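# Place the red foam block inside the tote near the door

## Task

Get the red foam block into the tote that stands by the door so that it lies fully inside, with no part sticking out over the rim. The block must stay there on its own once the robot lets go, and the robot must not tip over or be left leaning.

## Robot and tools

Robot: a Hello Robot Stretch 3 with one arm. It has a two-wheel base (0.33 m long, 0.34 m wide), a lift that moves the arm up and down a mast, and a telescoping arm that sticks out to the robot's RIGHT side. The arm cannot reach forward, so to shift the gripper forward or back you drive the base. The base cannot slide sideways. A turn on the spot pivots about the point between the drive wheels, 0.05 m behind the front edge. With the arm pulled in and the wrist folded, a turn sweeps a circle of radius 0.28 m; an unfolded, level wrist reaches past that circle.

Frames: the base frame has its origin on the floor between the drive wheels, x forward, y left, z up. hand_pose is reported in it, at the point where the closed fingertips meet; with all wrist joints at zero its x axis points up, y back toward the mast, z toward the rear. The odometry frame is the base frame as it was at the start of the scene. Heading is positive to the left, range -3.142 to 3.142.

Tool execute_actions: argument "actions" is a list holding one action (or empty, which just reports state and images). Optional "cameras": list of "head_camera", "nav_camera", "wrist_camera" or "all"; omitted or null gives all, [] gives none. An action may hold "base", "joints", or both, plus optional "contact_limits"; its motions begin together. "base" takes exactly one key: {"translate_m": d}, a straight drive of d metres relative to the base's current spot, forward positive, range -1 to 1; or {"rotate_rad": d}, an in-place turn by d radians relative to the current heading, counter-clockwise (left) positive, range -3.2 to 3.2. "joints" is one object keyed by joint name, each value an absolute target: lift_m 0 to 1.1 (arm height); arm_m 0 to 0.52 (extension); wrist_yaw_rad -1.345 to 4.42 (0 along the arm, positive toward the front, 3.0 folded over the base); wrist_pitch_rad -1.57 to 0.451 (0 level, negative tips fingertips down); wrist_roll_rad -2.911 to 2.911 (0 fingers side by side, level); gripper_m -0.089 to 0.179 (larger is wider; the real tip gap is about 0.007 m less near closed, 0.025 m less wide open, zero below 0.007); head_pan_rad -3.953 to 1.73 (0 forward, positive left, -1.57 along the arm); head_tilt_rad -1.53 to 0.419 (negative looks down). "contact_limits" accepts only arm_m: an effort percentage 1 to 100 at which the arm motion halts with contact_stop; values above the maximum are capped. No action runs past 15 s. Bad keys or out-of-range values reject the whole call. A joint or base left out of an action may still push toward its earlier target without showing it. If a result reports a stop, the rest of that reply's execute_actions, wait and finished_scene calls are skipped.

wait {"seconds": 0 to 10}: commands nothing and returns state and images. zoom_image {"camera", "region": [x0, y0, x1, y1]} in pixels from the top-left, at most 504 by 504, on that camera's latest full image. finished_scene {"scene": n} ends scene n permanently and reports success; the block must already sit in the tote by itself.

Result lines: base_status and joint_status tell how each motion ended. "done" for the base only means the wheels turned the commanded amount, slip included. "off_target" means it stopped short and may still be pushing. After contact_stop, time_out or torque_fault the old target is dropped; the arm or lift goes slack after contact_stop until commanded again. on_its_own lists uncommanded joints ("held at" is the held target, not the position) and flags rest efforts out of range, hinting at contact or load. motor_effort is percent of maximum, signed toward higher joint values, with peak in brackets; readings carry fixed and random error. Positive wheel effort drives forward. base_odometry counts wheel turns only; turned_by_wheels and turned_by_imu give turning since the last result; base_tilt (degrees, forward and right positive) has a fixed offset up to about 4. lidar_m: 12 distances in metres, 30-degree sectors starting straight ahead and going counter-clockwise (4th left, 7th behind, 10th right), scanned 0.17 m above the floor, range 0.15 to 12, "-" for nothing; the robot's own parts can block sectors 5, 6, 9, 10. wrist_depth_mm and head_depth_mm are 7 by 7 grids of median depth (45 to 1000 and 280 to 4000 mm); the head grid follows the sideways image.

Cameras: head_camera and nav_camera turn with the head; wrist_camera rides on the gripper. Calibration intrinsics and base-to-camera transforms are supplied and are slightly inexact.

Speed: the base is quick only with the arm stowed (lift_m under 0.30, arm_m under 0.03, wrist_yaw_rad over 2.54); otherwise slow.

Gripping: command gripper_m below the block's width to grasp; open at least 0.02 above the touch value to release. Readings do not prove a hold, so check images. Over-squeezing lets the stall guard soften the grip.

Cautions: fold or unfold the wrist only with lift_m 0.32 to 0.95, wrist_pitch_rad -0.4 and roll near 0; after folding, lift may go down to 0.25. With yaw below -0.4 keep pitch at -0.5 or lower. Pushing into something rigid with the gripper above roughly 0.45 m can tip the robot, as can a repeat push, driving while holding or pressing on fixed things, or snagging furniture (worst reversing). If tilt appears, back off in small steps, free the gripper, and lower the lift to about 0.2. Wrist servos can shut off for 10 s under strain. Avoid drops, slams and hard shoves; objects may occasionally be nudged by outside forces. Faster robot motion is better.

Each tool is called after "Call:" as name(argument=value, ...) on one line, values as JSON.

## Session

Call:
execute_actions(actions=[])

Scene clock: 0.00 s.
base_odometry: x=+0.000 y=+0.000 heading=+0.000 (m, m, rad; odometry frame)
turned_by_wheels: +0.000 (rad since the last result)
turned_by_imu: +0.000 (rad since the last result)
base_tilt: forward=-1.6 right=-0.5 (deg)
lidar_m: 1.48 2.25 1.01 0.77 0.76 0.79 1.15 1.19 1.30 1.00 0.98 1.03
head_depth_mm: 1279 1244 1240 1272 1271 1258 1256 / 1458 1445 1426 1434 1439 1428 1427 / 1678 1664 1668 1666 1650 1662 1656 / 2014 1999 1996 1984 1990 1955 1964 / 2240 2364 2383 2432 2448 2431 2202 / 2236 2286 2329 2366 2361 2399 2041 / 2143 2163 2182 2226 2215 2270 2199
base_status: not commanded
joint_positions: lift_m=+0.354 arm_m=-0.002 wrist_yaw_rad=+2.967 wrist_pitch_rad=-0.355 wrist_roll_rad=-0.004 gripper_m=+0.037 head_pan_rad=-0.014 head_tilt_rad=-0.021
joint_status: not commanded
motor_effort: left_wheel=+1 right_wheel=+0 lift_m=+26 arm_m=+0 wrist_yaw_rad=+0 wrist_pitch_rad=+5 wrist_roll_rad=+0 gripper_m=+0 head_pan_rad=-1 head_tilt_rad=+1 (%)
hand_pose: x=+0.0191 y=+0.0855 z=+0.3812 quat_wxyz=(+0.185, +0.702, +0.064, +0.684) (m; base frame)
wrist_depth_mm: - 710 742 926 - - - / 594 727 821 984 - - - / 631 - 859 - - - - / 674 - 906 - - - - / 695 - 841 803 825 845 854 / 623 - - 652 712 698 690 / 531 537 549 556 563 565 588
pictures: head_camera (sideways: a quarter turn clockwise sets it upright), nav_camera (sideways: a quarter turn counterclockwise sets it upright), wrist_camera
camera_calibration (this result's frames):
head_camera: T_world_to_cam=[[-0.057615, -0.040537, -0.997516, 1.32463], [0.0607916, 0.997179, -0.0440345, 0.0618947], [0.996486, -0.0631776, -0.0549882, 0.0228687], [0, 0, 0, 1]] pos_world=[0.0497675, -0.00657885, 1.32532]
nav_camera: T_world_to_cam=[[0.062936, -0.0302696, 0.997558, -1.25085], [-0.0209885, -0.999359, -0.0290001, 0.0921935], [0.997797, -0.0191121, -0.063531, 0.0291306], [0, 0, 0, 1]] pos_world=[0.0515918, 0.0548285, 1.25232]
wrist_camera: T_world_to_cam=[[0.98087, -0.187093, 0.0537666, -0.0322015], [-0.0503457, -0.510615, -0.858334, 0.400281], [0.188042, 0.839207, -0.510267, 0.283901], [0, 0, 0, 1]] pos_world=[-0.00164745, -0.0398869, 0.490172]
Images, in order (width x height): head_camera 896x504, nav_camera 672x504, wrist_camera 644x364.

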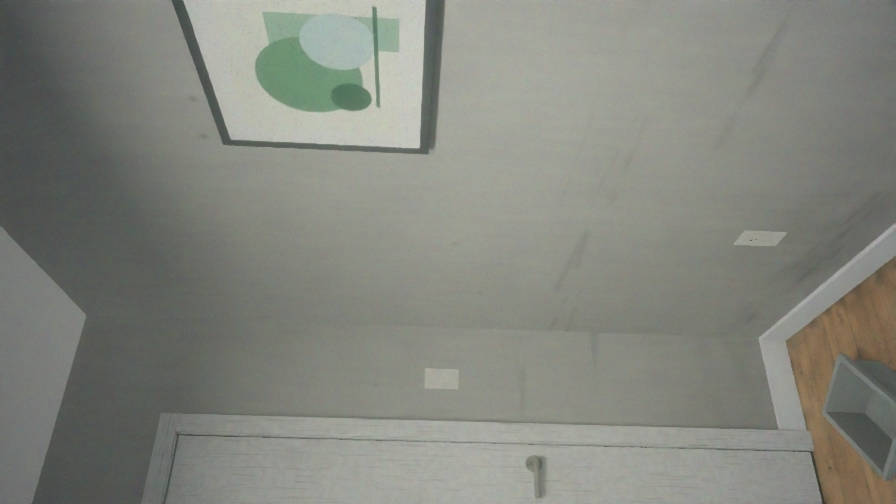

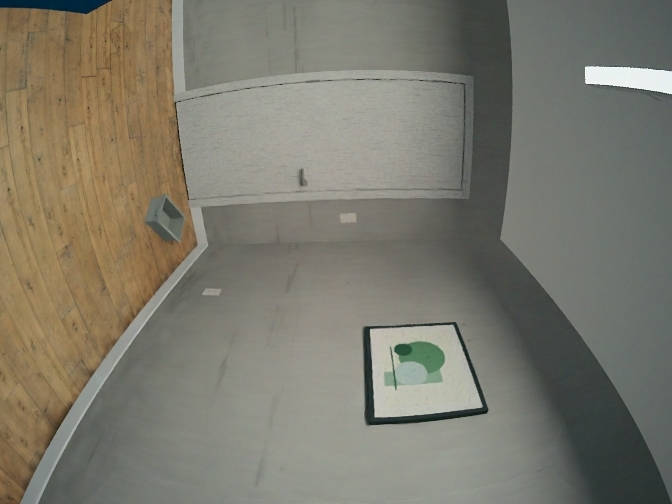

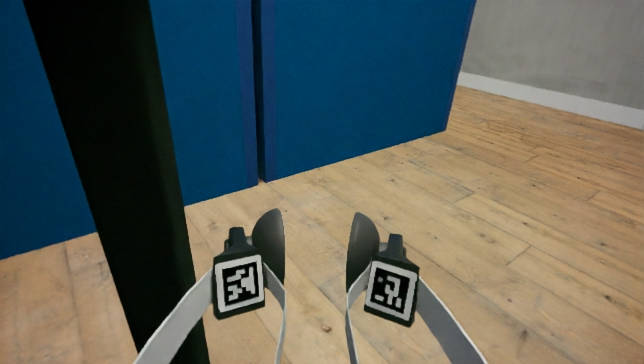

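Call:
execute_actions(actions=[{"joints": {"head_pan_rad": -3.1, "head_tilt_rad": -0.45, "lift_m": 0.27}}], cameras=["head_camera", "nav_camera"])

Scene clock: 2.47 s.
base_odometry: x=+0.000 y=+0.000 heading=+0.000 (m, m, rad; odometry frame)
turned_by_wheels: +0.000 (rad since the last result)
turned_by_imu: -0.001 (rad since the last result)
base_tilt: forward=-1.7 right=-0.4 (deg)
lidar_m: 1.48 2.25 1.01 0.77 0.76 0.80 1.15 1.19 1.30 1.00 0.98 1.03
head_depth_mm: 980 1019 1060 1106 1140 1193 1251 / 1124 1171 1228 1279 1334 1414 1384 / 1311 1374 1453 1529 1615 1629 1400 / 1410 1511 1664 1812 1952 1696 1392 / 1344 1456 1584 1727 1917 1672 1385 / 1292 1394 1507 1646 1808 1665 1375 / 1251 1342 1420 1456 1627 1536 1368
base_status: not commanded
joint_positions: lift_m=+0.270 arm_m=-0.002 wrist_yaw_rad=+2.967 wrist_pitch_rad=-0.356 wrist_roll_rad=-0.004 gripper_m=+0.037 head_pan_rad=-3.093 head_tilt_rad=-0.445
joint_status: all done
motor_effort: left_wheel=+0(0) right_wheel=+0(0) lift_m=+22(23) arm_m=+1(1) wrist_yaw_rad=+0(0) wrist_pitch_rad=+5(5) wrist_roll_rad=+0(0) gripper_m=+0(1) head_pan_rad=-5(42) head_tilt_rad=-3(21) (%)
hand_pose: x=+0.0191 y=+0.0854 z=+0.2971 quat_wxyz=(+0.186, +0.702, +0.065, +0.684) (m; base frame)
wrist_depth_mm: - 700 770 921 - - - / 587 726 801 959 - - - / 637 - 883 - - - - / 673 - 828 865 888 908 944 / 622 - 687 673 697 699 702 / 520 528 - 541 572 563 587 / 451 - - 476 465 472 481
pictures: head_camera (sideways: a quarter turn clockwise sets it upright), nav_camera (sideways: a quarter turn counterclockwise sets it upright)
camera_calibration (this result's frames):
head_camera: T_world_to_cam=[[0.459814, 0.063853, -0.885717, 1.1754], [0.0241371, -0.997942, -0.0594129, 0.0821103], [-0.887687, 0.00594023, -0.460408, 0.56203], [0, 0, 0, 1]] pos_world=[-0.0435379, 0.00355014, 1.30471]
nav_camera: T_world_to_cam=[[-0.469027, 0.00650659, 0.88316, -1.09814], [-0.0304643, 0.999259, -0.0235409, 0.0851293], [-0.882658, -0.0379462, -0.468481, 0.567652], [0, 0, 0, 1]] pos_world=[-0.0114209, -0.0563808, 1.23777]
Images, in order (width x height): head_camera 896x504, nav_camera 672x504.

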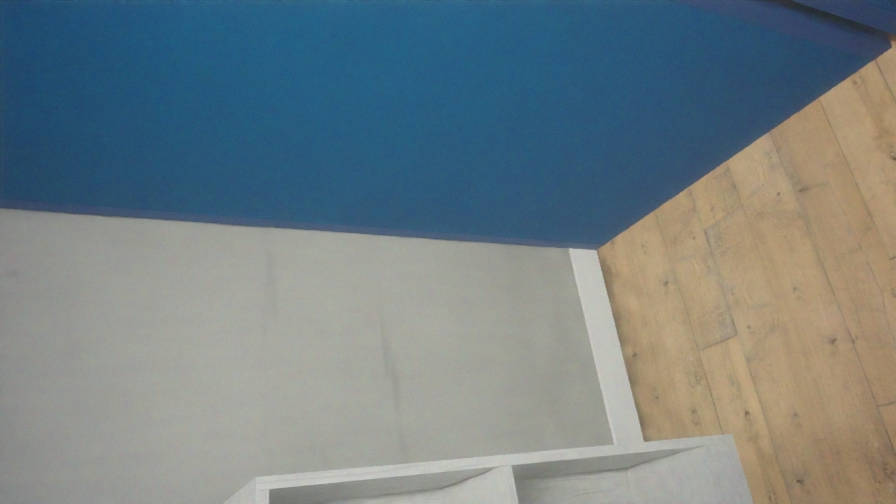

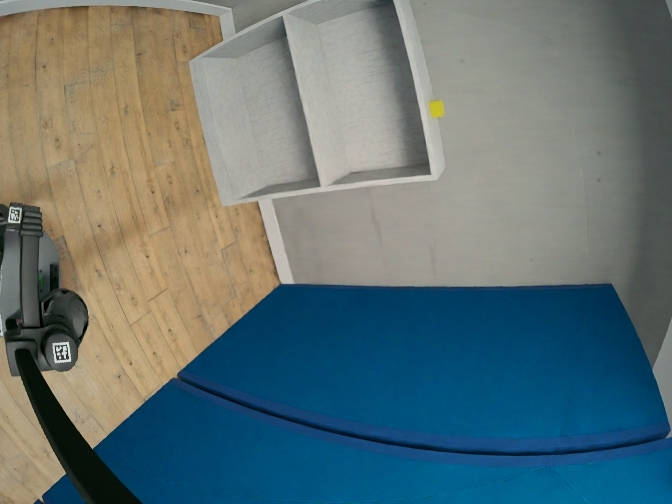

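Call:
execute_actions(actions=[{"base": {"rotate_rad": 0.712}, "joints": {"head_pan_rad": 0.0, "head_tilt_rad": -0.6}}], cameras=["head_camera", "nav_camera"])

Scene clock: 5.53 s.
base_odometry: x=+0.000 y=+0.000 heading=+0.712 (m, m, rad; odometry frame)
turned_by_wheels: +0.712 (rad since the last result)
turned_by_imu: +0.717 (rad since the last result)
base_tilt: forward=-1.8 right=-0.5 (deg)
lidar_m: 2.26 0.88 0.75 0.75 0.87 1.19 1.32 1.14 0.98 0.98 1.13 1.92
head_depth_mm: 1909 2096 2321 2342 1862 1524 1301 / 1930 2149 2392 2349 1815 1518 1286 / 2017 2199 2459 2264 1828 1497 1273 / 2060 2254 2540 2286 1803 1483 1261 / 2105 2305 2575 2244 1778 1484 1262 / 2166 2378 2662 2180 1781 1466 1264 / 2214 2350 1569 1657 1667 1464 1258
base_status: done
joint_positions: lift_m=+0.270 arm_m=-0.002 wrist_yaw_rad=+2.967 wrist_pitch_rad=-0.356 wrist_roll_rad=-0.004 gripper_m=+0.037 head_pan_rad=-0.007 head_tilt_rad=-0.593
joint_status: all done
motor_effort: left_wheel=-1(7) right_wheel=+1(4) lift_m=+22(21) arm_m=+1(1) wrist_yaw_rad=+0(0) wrist_pitch_rad=+5(5) wrist_roll_rad=+0(0) gripper_m=+0(0) head_pan_rad=+3(40) head_tilt_rad=-2(17) (%)
hand_pose: x=+0.0191 y=+0.0854 z=+0.2971 quat_wxyz=(+0.186, +0.702, +0.065, +0.684) (m; base frame)
wrist_depth_mm: - 707 733 724 718 707 697 / 830 806 785 763 752 754 743 / 894 - 842 842 824 826 808 / 764 - 819 862 877 847 835 / 627 - 672 676 698 699 696 / 514 526 - 549 579 571 575 / 446 - - 471 459 487 483
pictures: head_camera (sideways: a quarter turn clockwise sets it upright), nav_camera (sideways: a quarter turn counterclockwise sets it upright)
camera_calibration (this result's frames):
head_camera: T_world_to_cam=[[-0.58887, -0.0370788, -0.807377, 1.07964], [0.0227302, 0.997792, -0.0624022, 0.0859988], [0.807908, -0.0550986, -0.586727, 0.716039], [0, 0, 0, 1]] pos_world=[0.0553189, -0.00632449, 1.29716]
nav_camera: T_world_to_cam=[[0.593684, -0.0336832, 0.803993, -1.00139], [-0.028854, -0.999372, -0.0205622, 0.0812373], [0.804181, -0.0109909, -0.594283, 0.72104], [0, 0, 0, 1]] pos_world=[0.0170084, 0.0553811, 1.23529]
Images, in order (width x height): head_camera 896x504, nav_camera 672x504.

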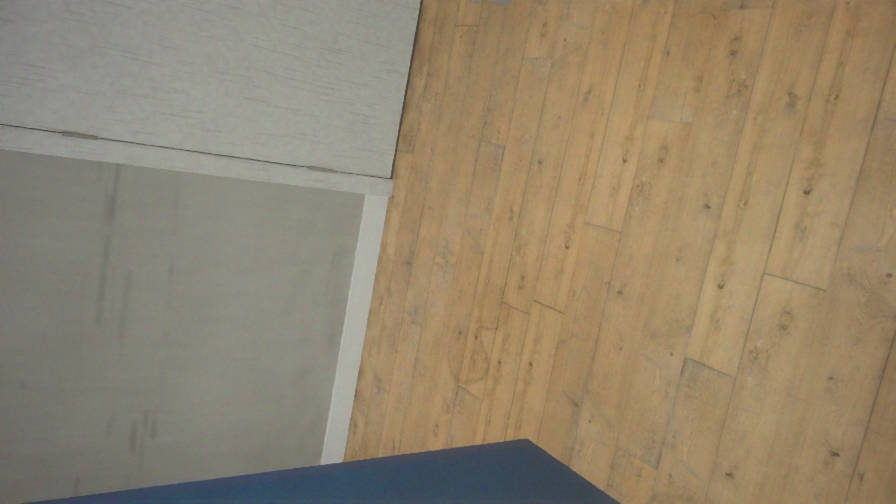

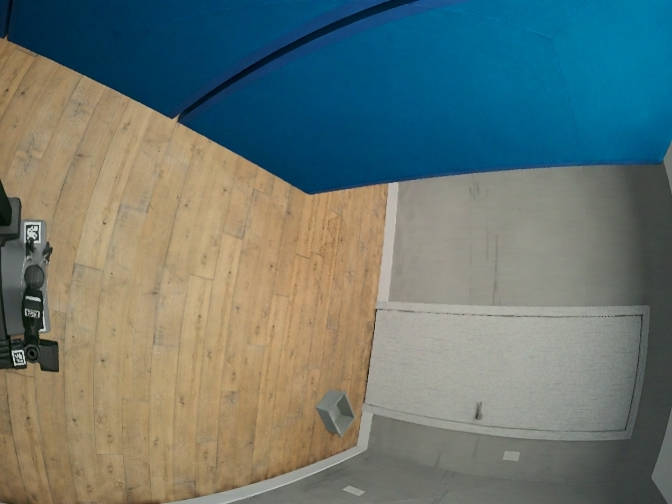

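Call:
execute_actions(actions=[{"base": {"translate_m": 1.0}}], cameras=[])

Call:
execute_actions(actions=[{"base": {"translate_m": 0.8}, "joints": {"head_pan_rad": 1.0, "head_tilt_rad": -0.6}}], cameras=["head_camera", "nav_camera"])

Scene clock: 11.00 s.
base_odometry: x=+0.757 y=+0.653 heading=+0.712 (m, m, rad; odometry frame)
turned_by_wheels: +0.000 (rad since the last result)
turned_by_imu: +0.006 (rad since the last result)
base_tilt: forward=-1.6 right=-0.4 (deg)
lidar_m: 1.28 0.58 0.50 0.50 0.58 1.00 2.15 1.42 1.23 1.23 1.42 1.28
head_depth_mm: 1062 1158 1292 1443 1641 1517 1299 / 1106 1206 1329 1469 1683 1515 1289 / 1126 1241 1375 1547 1714 1496 1267 / 1154 1268 1413 1601 1746 1490 1268 / 1182 1299 1458 1656 1787 1473 1260 / 1212 1342 1503 1716 1769 1463 1250 / 1240 1378 1538 1772 1734 1450 1241
base_status: done
joint_positions: lift_m=+0.270 arm_m=-0.002 wrist_yaw_rad=+2.967 wrist_pitch_rad=-0.356 wrist_roll_rad=-0.004 gripper_m=+0.037 head_pan_rad=-0.007 head_tilt_rad=-0.594
joint_status: not commanded
motor_effort: left_wheel=-2(8) right_wheel=+2(6) lift_m=+22(22) arm_m=+1(1) wrist_yaw_rad=+0(0) wrist_pitch_rad=+5(5) wrist_roll_rad=+0(0) gripper_m=+1(1) head_pan_rad=+3(3) head_tilt_rad=-2(3) (%)
hand_pose: x=+0.0191 y=+0.0854 z=+0.2970 quat_wxyz=(+0.186, +0.702, +0.065, +0.684) (m; base frame)
wrist_depth_mm: - 503 499 493 489 485 - / 556 537 545 527 530 510 - / 611 - 579 587 569 555 - / 677 - 620 614 606 607 926 / 631 - 648 665 656 650 727 / 526 520 - 546 580 565 585 / 453 - - 477 458 485 493
pictures: none
No camera images: the call's "cameras" was empty. Leave "cameras" out to get every camera's image.

Scene clock: 15.43 s.
base_odometry: x=+1.363 y=+1.176 heading=+0.712 (m, m, rad; odometry frame)
turned_by_wheels: +0.000 (rad since the last result)
turned_by_imu: +0.005 (rad since the last result)
base_tilt: forward=-1.7 right=-0.5 (deg)
lidar_m: 0.54 0.63 1.09 0.84 0.52 0.60 2.89 1.66 1.43 1.04 0.60 0.54
head_depth_mm: 788 818 854 890 926 973 1020 / 924 966 1018 1068 1125 1199 1224 / 1127 1185 1255 1353 1432 1433 1280 / 1404 1499 1658 1821 1751 1483 1267 / 1939 2116 2441 2204 1771 1482 1261 / 2877 3147 2983 2211 1781 1461 1251 / 2876 3167 2940 2183 1745 1452 1249
base_status: done
joint_positions: lift_m=+0.270 arm_m=-0.002 wrist_yaw_rad=+2.967 wrist_pitch_rad=-0.356 wrist_roll_rad=-0.004 gripper_m=+0.037 head_pan_rad=+0.993 head_tilt_rad=-0.594
joint_status: all done
motor_effort: left_wheel=-2(6) right_wheel=+1(5) lift_m=+22(22) arm_m=+1(0) wrist_yaw_rad=+0(0) wrist_pitch_rad=+5(5) wrist_roll_rad=+0(0) gripper_m=+1(0) head_pan_rad=+3(39) head_tilt_rad=-3(1) (%)
hand_pose: x=+0.0191 y=+0.0854 z=+0.2970 quat_wxyz=(+0.186, +0.702, +0.065, +0.684) (m; base frame)
wrist_depth_mm: - - - - - - 721 / 459 - - - - - 706 / 491 - - - - - 701 / 513 - 812 866 867 886 675 / 522 - 693 668 706 688 651 / 506 525 - 550 581 570 579 / 455 - - 469 460 484 488
pictures: head_camera (sideways: a quarter turn clockwise sets it upright), nav_camera (sideways: a quarter turn counterclockwise sets it upright)
camera_calibration (this result's frames):
head_camera: T_world_to_cam=[[-0.287169, -0.515936, -0.807059, 1.07738], [-0.82739, 0.55815, -0.0624106, 0.0911954], [0.482659, 0.64983, -0.587164, 0.718591], [0, 0, 0, 1]] pos_world=[0.0380109, 0.0379993, 1.29713]
nav_camera: T_world_to_cam=[[0.349316, 0.481757, 0.803672, -0.999484], [0.825386, -0.564194, -0.0205505, 0.0760112], [0.443527, 0.670519, -0.594718, 0.723805], [0, 0, 0, 1]] pos_world=[-0.0346302, 0.0390686, 1.23528]
Images, in order (width x height): head_camera 896x504, nav_camera 672x504.

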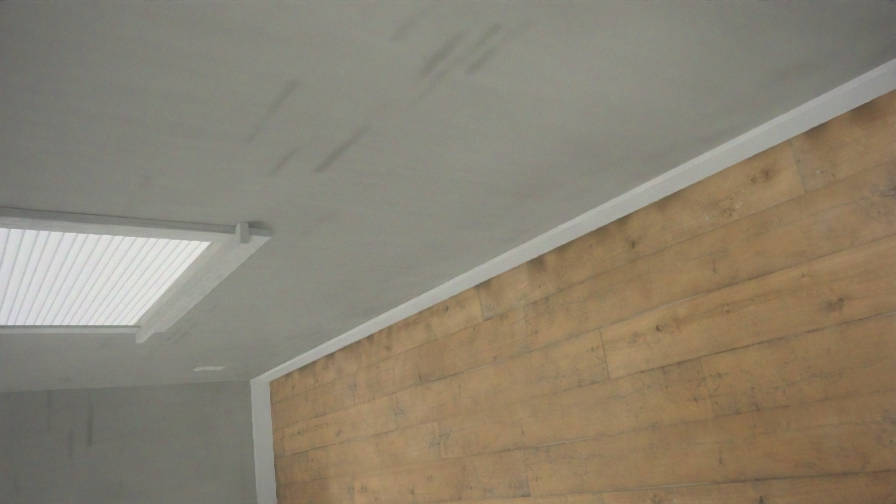

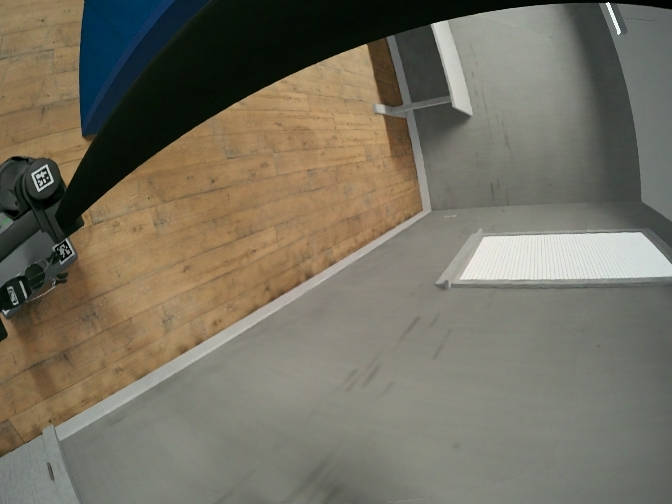

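Call:
execute_actions(actions=[{"base": {"rotate_rad": 1.30}, "joints": {"head_pan_rad": 0.0, "head_tilt_rad": -0.5}}], cameras=["head_camera"])

Scene clock: 17.90 s.
base_odometry: x=+1.363 y=+1.176 heading=+2.012 (m, m, rad; odometry frame)
turned_by_wheels: +1.300 (rad since the last result)
turned_by_imu: +1.309 (rad since the last result)
base_tilt: forward=-1.6 right=-0.3 (deg)
lidar_m: 1.99 0.61 0.52 1.10 2.07 1.49 1.43 0.75 0.55 0.54 0.56 0.76
head_depth_mm: 1614 1584 1545 1520 1498 1473 1327 / 2399 2322 2239 2196 1950 1607 1353 / 2916 3228 3421 2662 2025 1621 1346 / 2924 3181 3467 2624 1974 1599 1335 / 2948 3239 3431 2618 1965 1592 1327 / 2950 3100 3361 2540 1949 1567 1320 / 2953 3132 3392 2522 1941 1553 1305
base_status: done
joint_positions: lift_m=+0.270 arm_m=-0.002 wrist_yaw_rad=+2.967 wrist_pitch_rad=-0.356 wrist_roll_rad=-0.004 gripper_m=+0.037 head_pan_rad=+0.007 head_tilt_rad=-0.507
joint_status: all done
motor_effort: left_wheel=-2(9) right_wheel=+1(7) lift_m=+22(22) arm_m=+0(1) wrist_yaw_rad=+0(0) wrist_pitch_rad=+5(5) wrist_roll_rad=+0(1) gripper_m=+0(0) head_pan_rad=-4(42) head_tilt_rad=+3(12) (%)
hand_pose: x=+0.0191 y=+0.0854 z=+0.2970 quat_wxyz=(+0.186, +0.702, +0.065, +0.684) (m; base frame)
wrist_depth_mm: - - - - 599 480 504 / - - - - 627 518 544 / - - - - 630 571 610 / 781 - 817 847 641 639 672 / 610 - 671 662 645 672 718 / 520 523 - 552 585 572 581 / 454 - - 476 461 490 489
pictures: head_camera (sideways: a quarter turn clockwise sets it upright)
camera_calibration (this result's frames):
head_camera: T_world_to_cam=[[-0.516394, -0.0450558, -0.855165, 1.1415], [0.0136562, 0.998055, -0.0608305, 0.084015], [0.856242, -0.0430909, -0.514775, 0.622131], [0, 0, 0, 1]] pos_world=[0.0556245, -0.00561195, 1.30154]
Images, in order (width x height): head_camera 896x504.

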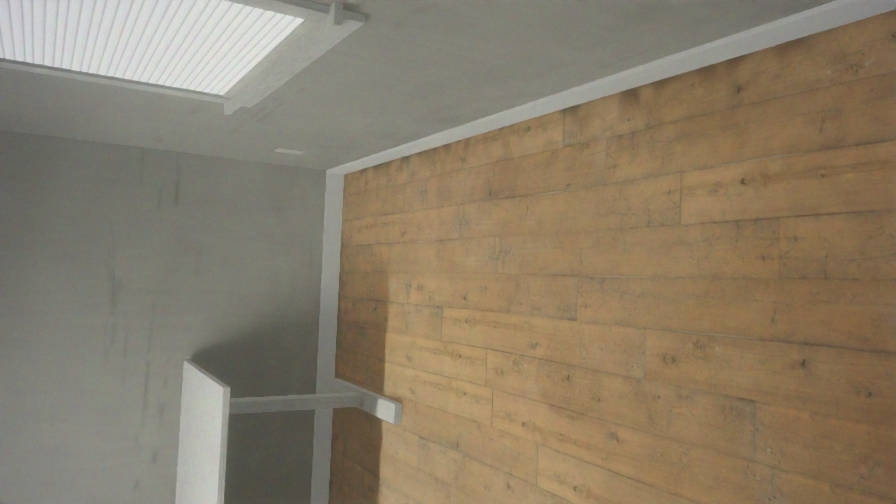

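Call:
execute_actions(actions=[])

Scene clock: 18.50 s.
base_odometry: x=+1.363 y=+1.176 heading=+2.012 (m, m, rad; odometry frame)
turned_by_wheels: +0.000 (rad since the last result)
turned_by_imu: +0.000 (rad since the last result)
base_tilt: forward=-1.7 right=-0.5 (deg)
lidar_m: 1.99 0.60 0.52 1.10 2.06 1.49 1.43 0.75 0.55 0.54 0.56 0.76
head_depth_mm: 1609 1581 1534 1534 1503 1464 1335 / 2371 2288 2254 2166 1946 1624 1352 / 2948 3185 3357 2637 2013 1607 1343 / 2920 3218 3483 2597 1970 1593 1329 / 3004 3162 3468 2592 1963 1580 1329 / 2922 3106 3367 2604 1957 1575 1307 / 2889 3108 3458 2542 1939 1557 1311
base_status: done
joint_positions: lift_m=+0.270 arm_m=-0.002 wrist_yaw_rad=+2.967 wrist_pitch_rad=-0.356 wrist_roll_rad=-0.004 gripper_m=+0.037 head_pan_rad=+0.007 head_tilt_rad=-0.507
joint_status: all done
motor_effort: left_wheel=-2(9) right_wheel=+1(7) lift_m=+22(22) arm_m=+0(1) wrist_yaw_rad=+0(0) wrist_pitch_rad=+5(5) wrist_roll_rad=+0(1) gripper_m=+0(0) head_pan_rad=-5(42) head_tilt_rad=+2(12) (%)
hand_pose: x=+0.0191 y=+0.0854 z=+0.2970 quat_wxyz=(+0.186, +0.702, +0.065, +0.684) (m; base frame)
wrist_depth_mm: - - - - 599 490 511 / - - - - 620 519 557 / - - - - 618 561 615 / 779 - 831 839 638 632 674 / 626 - 673 659 653 670 692 / 521 517 - 545 581 566 585 / 450 - - 469 460 483 487
pictures: head_camera (sideways: a quarter turn clockwise sets it upright), nav_camera (sideways: a quarter turn counterclockwise sets it upright), wrist_camera
camera_calibration (this result's frames):
head_camera: T_world_to_cam=[[-0.516394, -0.0450556, -0.855165, 1.14151], [0.0136566, 0.998055, -0.0608305, 0.084015], [0.856242, -0.0430912, -0.514774, 0.622131], [0, 0, 0, 1]] pos_world=[0.0556245, -0.00561197, 1.30154]
nav_camera: T_world_to_cam=[[0.522501, -0.0256276, 0.852253, -1.06388], [-0.0125737, -0.999671, -0.0223518, 0.0834703], [0.852546, 0.000962905, -0.522651, 0.627551], [0, 0, 0, 1]] pos_world=[0.0219124, 0.0555738, 1.23655]
wrist_camera: T_world_to_cam=[[0.98088, -0.187038, 0.0537806, -0.0276867], [-0.0505033, -0.511504, -0.857796, 0.327833], [0.187949, 0.838678, -0.51117, 0.241352], [0, 0, 0, 1]] pos_world=[-0.00164788, -0.0399073, 0.406074]
Images, in order (width x height): head_camera 896x504, nav_camera 672x504, wrist_camera 644x364.

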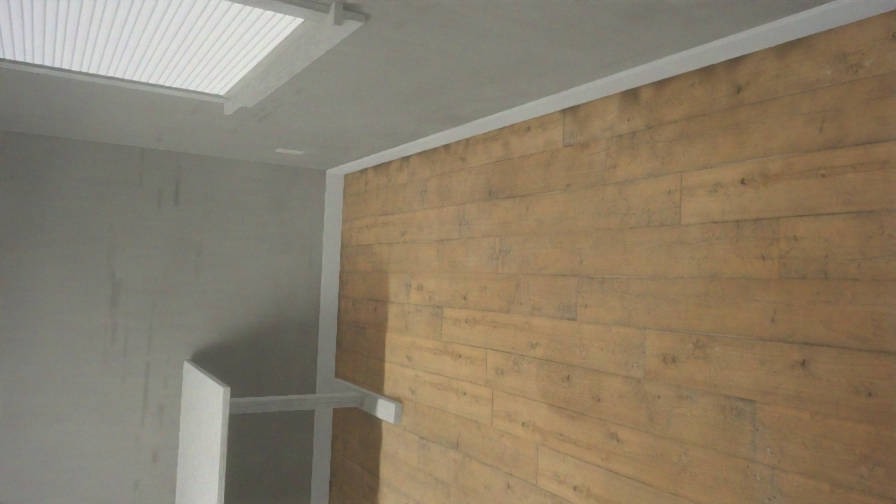

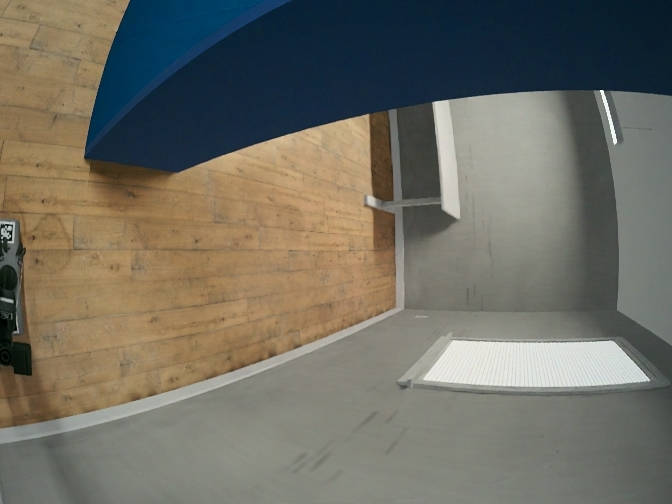

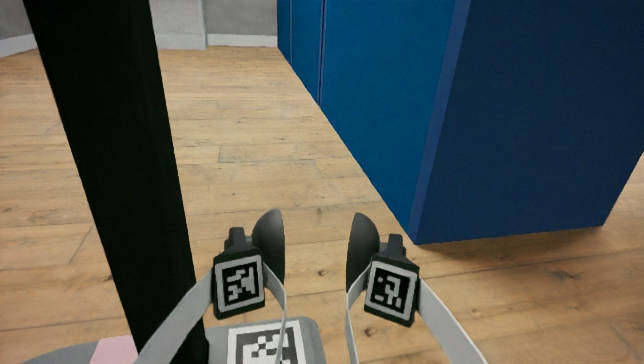

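Call:
execute_actions(actions=[{"base": {"translate_m": 1.0}, "joints": {"head_pan_rad": 1.5, "head_tilt_rad": -0.4}}], cameras=["head_camera", "nav_camera"])

Scene clock: 24.00 s.
base_odometry: x=+0.937 y=+2.080 heading=+2.011 (m, m, rad; odometry frame)
turned_by_wheels: +0.000 (rad since the last result)
turned_by_imu: +0.006 (rad since the last result)
base_tilt: forward=-1.6 right=-0.5 (deg)
lidar_m: 2.00 1.95 3.03 1.33 0.53 0.61 2.06 0.76 0.55 0.53 0.55 0.75
head_depth_mm: 2956 3135 3353 3221 2288 1785 1444 / 2916 3099 3390 3252 2314 1765 1438 / 2907 3101 3401 3042 2304 1769 1429 / 2848 3059 3311 3180 2256 1738 1424 / 2911 3011 3237 3025 2238 1742 1411 / 2742 2949 3209 2777 2212 1711 1418 / 1863 1976 1343 1397 1519 1582 1369
base_status: done
joint_positions: lift_m=+0.270 arm_m=-0.002 wrist_yaw_rad=+2.967 wrist_pitch_rad=-0.356 wrist_roll_rad=-0.004 gripper_m=+0.037 head_pan_rad=+1.493 head_tilt_rad=-0.409
joint_status: all done
motor_effort: left_wheel=-2(6) right_wheel=+1(5) lift_m=+22(22) arm_m=+0(1) wrist_yaw_rad=+0(0) wrist_pitch_rad=+6(5) wrist_roll_rad=+0(0) gripper_m=+1(0) head_pan_rad=+2(40) head_tilt_rad=+3(11) (%)
hand_pose: x=+0.0191 y=+0.0854 z=+0.2970 quat_wxyz=(+0.186, +0.702, +0.065, +0.684) (m; base frame)
wrist_depth_mm: - - - - - - - / 408 - - - - - - / 433 - - - - - - / 471 - 826 857 914 917 952 / 506 - 674 666 696 686 739 / 521 524 - 548 574 575 592 / 449 - - 472 459 483 492
pictures: head_camera (sideways: a quarter turn clockwise sets it upright), nav_camera (sideways: a quarter turn counterclockwise sets it upright)
camera_calibration (this result's frames):
head_camera: T_world_to_cam=[[0.0077078, -0.432329, -0.901683, 1.19898], [-0.992824, 0.1043, -0.0584956, 0.0871223], [0.119335, 0.895664, -0.428422, 0.514266], [0, 0, 0, 1]] pos_world=[0.0158856, 0.0486582, 1.30652]
nav_camera: T_world_to_cam=[[0.0632588, 0.432662, 0.899334, -1.12249], [0.995161, -0.0952372, -0.0241814, 0.079708], [0.0751877, 0.896512, -0.436592, 0.520315], [0, 0, 0, 1]] pos_world=[-0.0474365, 0.0267789, 1.23858]
Images, in order (width x height): head_camera 896x504, nav_camera 672x504.

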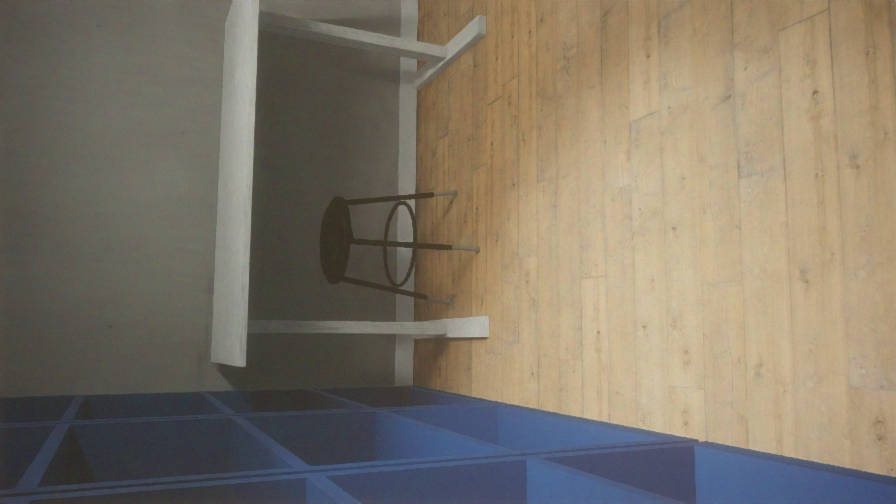

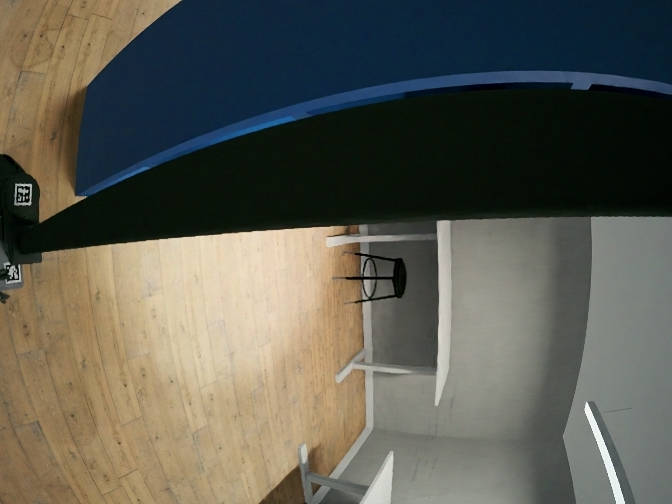

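Call:
execute_actions(actions=[{"base": {"translate_m": 0.2}, "joints": {"head_pan_rad": -0.75, "head_tilt_rad": -0.4}}], cameras=[])

Call:
execute_actions(actions=[{"base": {"rotate_rad": -1.558}, "joints": {"head_pan_rad": -2.2, "head_tilt_rad": -0.4}}], cameras=["head_camera", "nav_camera"])

Scene clock: 27.50 s.
base_odometry: x=+0.851 y=+2.261 heading=+2.011 (m, m, rad; odometry frame)
turned_by_wheels: +0.000 (rad since the last result)
turned_by_imu: +0.000 (rad since the last result)
base_tilt: forward=-1.7 right=-0.5 (deg)
lidar_m: 2.01 1.75 2.43 2.29 0.63 0.62 2.03 0.75 0.55 0.53 0.55 0.75
head_depth_mm: 487 508 536 564 597 617 686 / 525 554 583 617 657 678 761 / 572 605 640 683 728 784 863 / 624 663 711 764 807 906 992 / 687 741 798 864 924 1050 1166 / 773 837 906 980 1116 1254 1337 / 871 947 1034 1154 1328 1514 1396
base_status: done
joint_positions: lift_m=+0.270 arm_m=-0.002 wrist_yaw_rad=+2.967 wrist_pitch_rad=-0.356 wrist_roll_rad=-0.004 gripper_m=+0.037 head_pan_rad=-0.743 head_tilt_rad=-0.408
joint_status: all done
motor_effort: left_wheel=-2(8) right_wheel=+1(6) lift_m=+22(22) arm_m=+0(0) wrist_yaw_rad=+0(0) wrist_pitch_rad=+5(5) wrist_roll_rad=+0(0) gripper_m=+0(0) head_pan_rad=-4(41) head_tilt_rad=+3(3) (%)
hand_pose: x=+0.0191 y=+0.0854 z=+0.2970 quat_wxyz=(+0.186, +0.702, +0.065, +0.684) (m; base frame)
wrist_depth_mm: - - - - - - - / - - - - - - - / 846 - - - - - - / 712 - 827 851 895 935 921 / 626 - 669 674 705 700 732 / 523 529 - 554 574 577 582 / 453 - - 468 459 484 499
pictures: none
No camera images: the call's "cameras" was empty. Leave "cameras" out to get every camera's image.

Scene clock: 29.67 s.
base_odometry: x=+0.851 y=+2.261 heading=+0.453 (m, m, rad; odometry frame)
turned_by_wheels: -1.558 (rad since the last result)
turned_by_imu: -1.569 (rad since the last result)
base_tilt: forward=-1.7 right=-0.4 (deg)
lidar_m: 0.53 0.55 0.76 2.12 1.76 2.44 2.29 0.62 0.62 1.89 0.74 0.55
head_depth_mm: 1126 1286 1342 881 1366 1133 1365 / 514 561 1095 775 1356 1052 1334 / 549 578 612 656 715 801 914 / 621 660 700 748 805 874 946 / 708 757 818 884 965 1054 1179 / 2415 2612 2850 2762 2136 1669 1377 / 2386 2558 2756 2890 2203 1718 1404
base_status: done
joint_positions: lift_m=+0.270 arm_m=-0.002 wrist_yaw_rad=+2.967 wrist_pitch_rad=-0.356 wrist_roll_rad=-0.004 gripper_m=+0.037 head_pan_rad=-2.193 head_tilt_rad=-0.408
joint_status: all done
motor_effort: left_wheel=+3(10) right_wheel=-2(5) lift_m=+22(22) arm_m=+0(0) wrist_yaw_rad=+0(0) wrist_pitch_rad=+5(6) wrist_roll_rad=+0(0) gripper_m=+0(0) head_pan_rad=-4(40) head_tilt_rad=+4(4) (%)
hand_pose: x=+0.0191 y=+0.0854 z=+0.2970 quat_wxyz=(+0.186, +0.702, +0.065, +0.684) (m; base frame)
wrist_depth_mm: - - - - - 725 530 / - - - - - 733 529 / - - - - - 735 546 / 789 - 840 850 895 741 535 / 618 - 673 671 693 675 552 / 522 520 - 538 582 568 533 / 451 - - 484 458 479 485
pictures: head_camera (sideways: a quarter turn clockwise sets it upright), nav_camera (sideways: a quarter turn counterclockwise sets it upright)
camera_calibration (this result's frames):
head_camera: T_world_to_cam=[[0.216789, 0.373017, -0.902142, 1.19831], [0.795182, -0.603545, -0.058467, 0.0761783], [-0.566293, -0.704692, -0.427458, 0.517194], [0, 0, 0, 1]] pos_world=[-0.0274722, -0.0365485, 1.30657]
nav_camera: T_world_to_cam=[[-0.277667, -0.336543, 0.8998, -1.12101], [-0.801927, 0.596932, -0.0242001, 0.0906946], [-0.528975, -0.728293, -0.435631, 0.52275], [0, 0, 0, 1]] pos_world=[0.0379835, -0.0506928, 1.23861]
Images, in order (width x height): head_camera 896x504, nav_camera 672x504.

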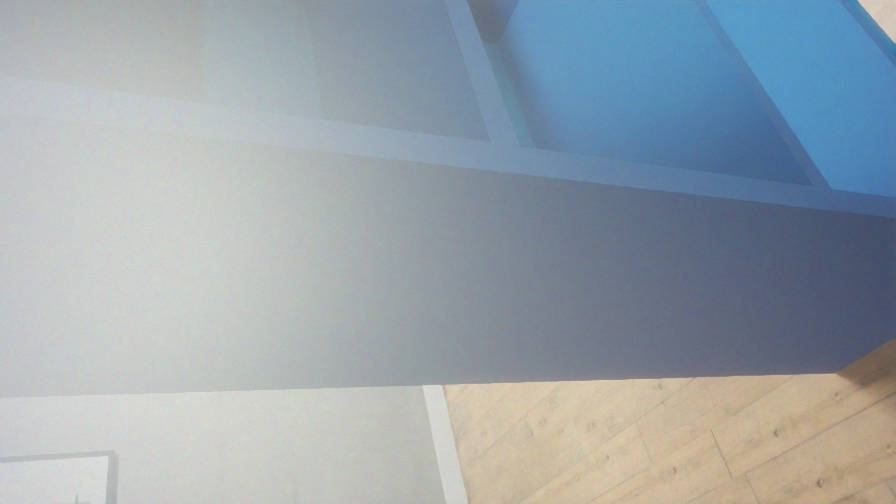

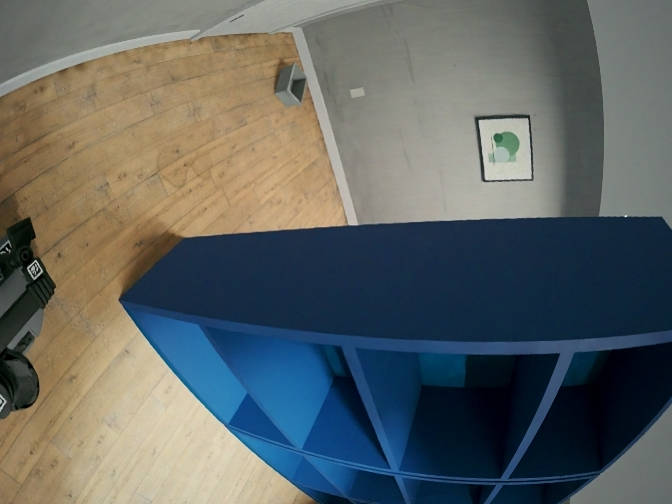

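Call:
execute_actions(actions=[{"base": {"translate_m": -0.85}, "joints": {"head_pan_rad": -1.9, "head_tilt_rad": -0.6}}], cameras=["head_camera", "nav_camera"])

Scene clock: 34.43 s.
base_odometry: x=+0.087 y=+1.889 heading=+0.454 (m, m, rad; odometry frame)
turned_by_wheels: +0.000 (rad since the last result)
turned_by_imu: -0.007 (rad since the last result)
base_tilt: forward=-1.7 right=-0.2 (deg)
lidar_m: 1.38 1.43 1.98 1.71 2.22 2.20 1.71 0.63 0.66 0.89 0.58 1.43
head_depth_mm: 664 692 698 617 797 889 1212 / 781 815 737 609 958 912 1134 / 817 908 726 579 1065 879 1203 / 796 882 713 551 1059 873 1175 / 769 852 705 542 1048 866 1129 / 748 820 695 519 1040 862 785 / 725 797 685 514 1002 855 764
base_status: done
joint_positions: lift_m=+0.270 arm_m=-0.002 wrist_yaw_rad=+2.967 wrist_pitch_rad=-0.356 wrist_roll_rad=-0.004 gripper_m=+0.037 head_pan_rad=-1.907 head_tilt_rad=-0.593
joint_status: all done
motor_effort: left_wheel=+3(8) right_wheel=-2(5) lift_m=+22(22) arm_m=+0(0) wrist_yaw_rad=+0(0) wrist_pitch_rad=+6(5) wrist_roll_rad=+0(0) gripper_m=+1(0) head_pan_rad=+2(25) head_tilt_rad=-2(18) (%)
hand_pose: x=+0.0191 y=+0.0854 z=+0.2970 quat_wxyz=(+0.186, +0.702, +0.065, +0.684) (m; base frame)
wrist_depth_mm: - - - - - - - / - - - - - - - / - - - - - - - / 782 - 824 859 886 885 915 / 607 - 670 681 707 699 712 / 505 521 - 543 586 575 582 / 452 - - 468 464 485 485
pictures: head_camera (sideways: a quarter turn clockwise sets it upright), nav_camera (sideways: a quarter turn counterclockwise sets it upright)
camera_calibration (this result's frames):
head_camera: T_world_to_cam=[[0.155083, 0.568818, -0.80771, 1.07554], [0.936883, -0.34403, -0.0623934, 0.0804111], [-0.313367, -0.747054, -0.586269, 0.722283], [0, 0, 0, 1]] pos_world=[-0.0157935, -0.0445358, 1.29719]
nav_camera: T_world_to_cam=[[-0.223604, -0.550505, 0.804329, -0.996846], [-0.936415, 0.350292, -0.0205745, 0.0867894], [-0.270423, -0.757786, -0.593827, 0.727003], [0, 0, 0, 1]] pos_world=[0.0549709, -0.0282577, 1.23529]
Images, in order (width x height): head_camera 896x504, nav_camera 672x504.

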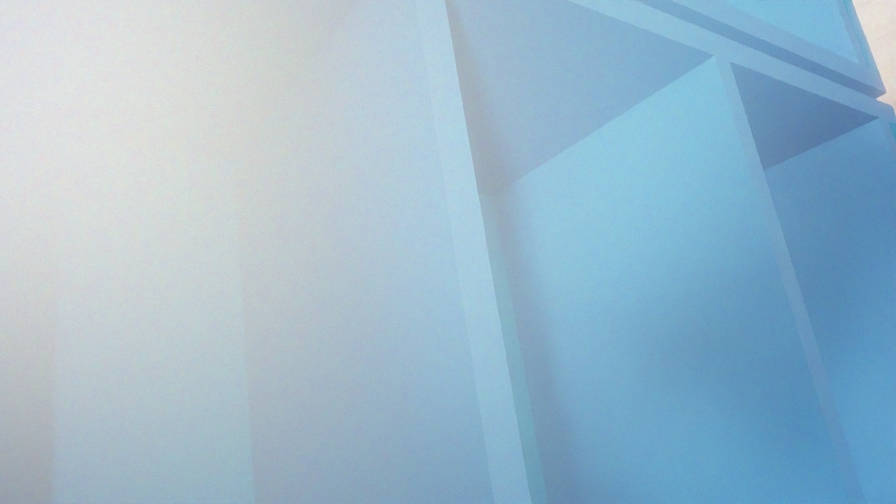

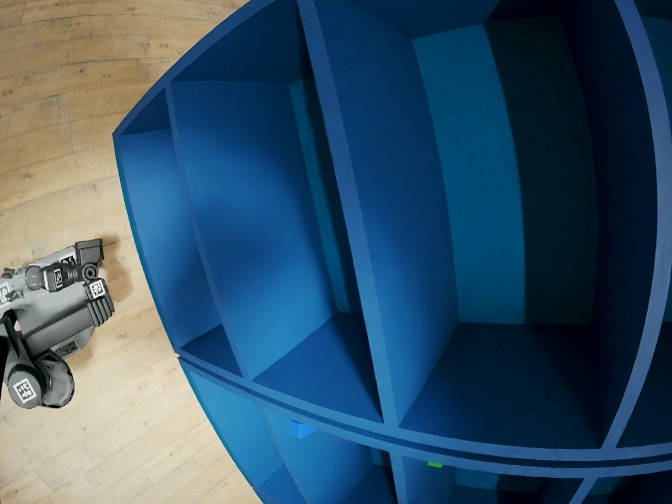

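Call:
execute_actions(actions=[{"base": {"translate_m": -0.85}, "joints": {"head_pan_rad": -1.9, "head_tilt_rad": -0.6}}], cameras=["head_camera", "nav_camera"])

Scene clock: 39.17 s.
base_odometry: x=-0.677 y=+1.516 heading=+0.454 (m, m, rad; odometry frame)
turned_by_wheels: +0.000 (rad since the last result)
turned_by_imu: -0.007 (rad since the last result)
base_tilt: forward=-1.7 right=-0.5 (deg)
lidar_m: 2.23 2.31 2.05 1.70 1.53 1.52 0.87 0.70 0.78 0.88 0.52 1.26
head_depth_mm: 788 824 746 615 936 934 1142 / 847 918 732 606 1045 906 1203 / 820 907 726 578 1062 881 1201 / 788 877 716 550 1060 874 1164 / 767 844 705 526 1017 865 1124 / 745 818 693 519 1009 860 789 / 722 791 685 511 998 856 764
base_status: done
joint_positions: lift_m=+0.270 arm_m=-0.002 wrist_yaw_rad=+2.967 wrist_pitch_rad=-0.356 wrist_roll_rad=-0.004 gripper_m=+0.037 head_pan_rad=-1.907 head_tilt_rad=-0.593
joint_status: all done
motor_effort: left_wheel=+3(6) right_wheel=-2(6) lift_m=+22(22) arm_m=+0(0) wrist_yaw_rad=+0(0) wrist_pitch_rad=+5(6) wrist_roll_rad=+0(0) gripper_m=+0(0) head_pan_rad=+3(2) head_tilt_rad=-4(4) (%)
hand_pose: x=+0.0191 y=+0.0854 z=+0.2969 quat_wxyz=(+0.186, +0.702, +0.065, +0.684) (m; base frame)
wrist_depth_mm: - - - - - - - / - - - - - - - / - - - - - - - / 795 - 824 875 899 911 942 / 630 - 683 671 705 698 719 / 515 520 - 539 572 566 588 / 457 - - 473 463 480 486
pictures: head_camera (sideways: a quarter turn clockwise sets it upright), nav_camera (sideways: a quarter turn counterclockwise sets it upright)
camera_calibration (this result's frames):
head_camera: T_world_to_cam=[[0.155091, 0.568871, -0.807671, 1.07548], [0.936891, -0.34401, -0.0623944, 0.0804124], [-0.313341, -0.747023, -0.586323, 0.722352], [0, 0, 0, 1]] pos_world=[-0.0157926, -0.0445359, 1.29719]
nav_camera: T_world_to_cam=[[-0.223612, -0.550559, 0.80429, -0.996795], [-0.93642, 0.350277, -0.020573, 0.0867876], [-0.270397, -0.757754, -0.593881, 0.727072], [0, 0, 0, 1]] pos_world=[0.0549728, -0.0282527, 1.23529]
Images, in order (width x height): head_camera 896x504, nav_camera 672x504.

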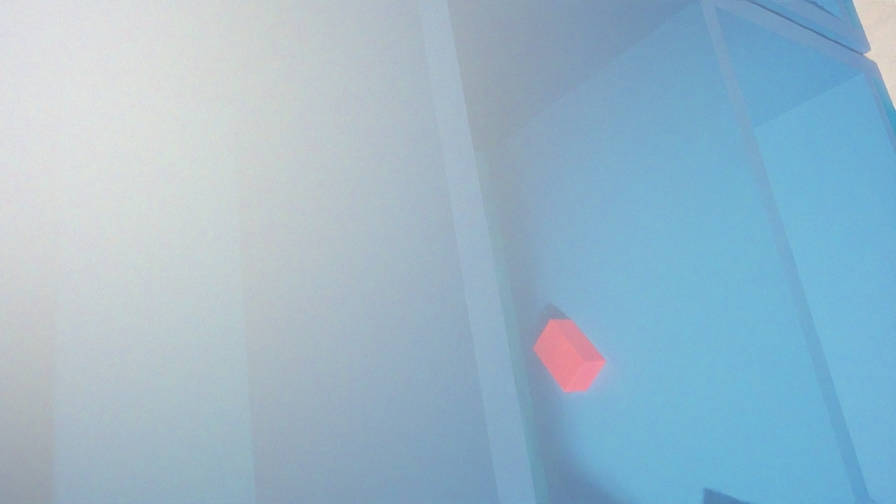

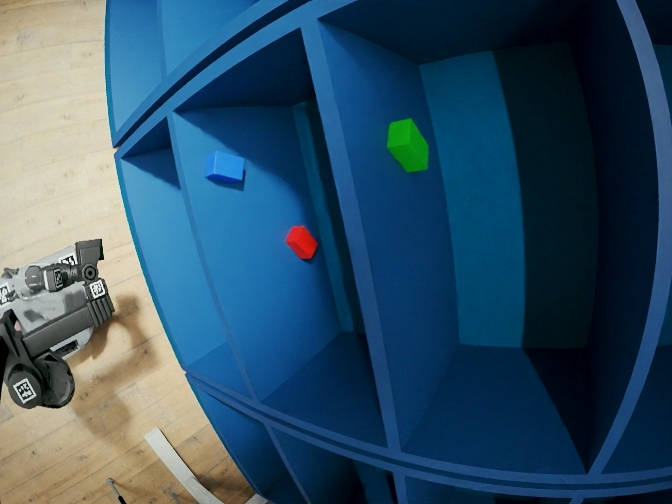

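Call:
zoom_image(camera="head_camera", region=[480, 270, 680, 420])

Region (480, 270, 680, 420) of head_camera's 896x504 image, scaled by 2.520, with more detail than that image has; it fills the top 378 rows of this view, and the rest is white.

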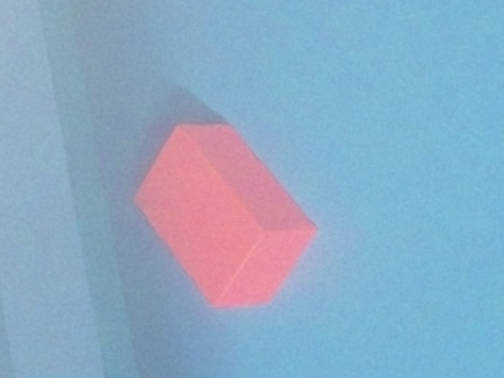

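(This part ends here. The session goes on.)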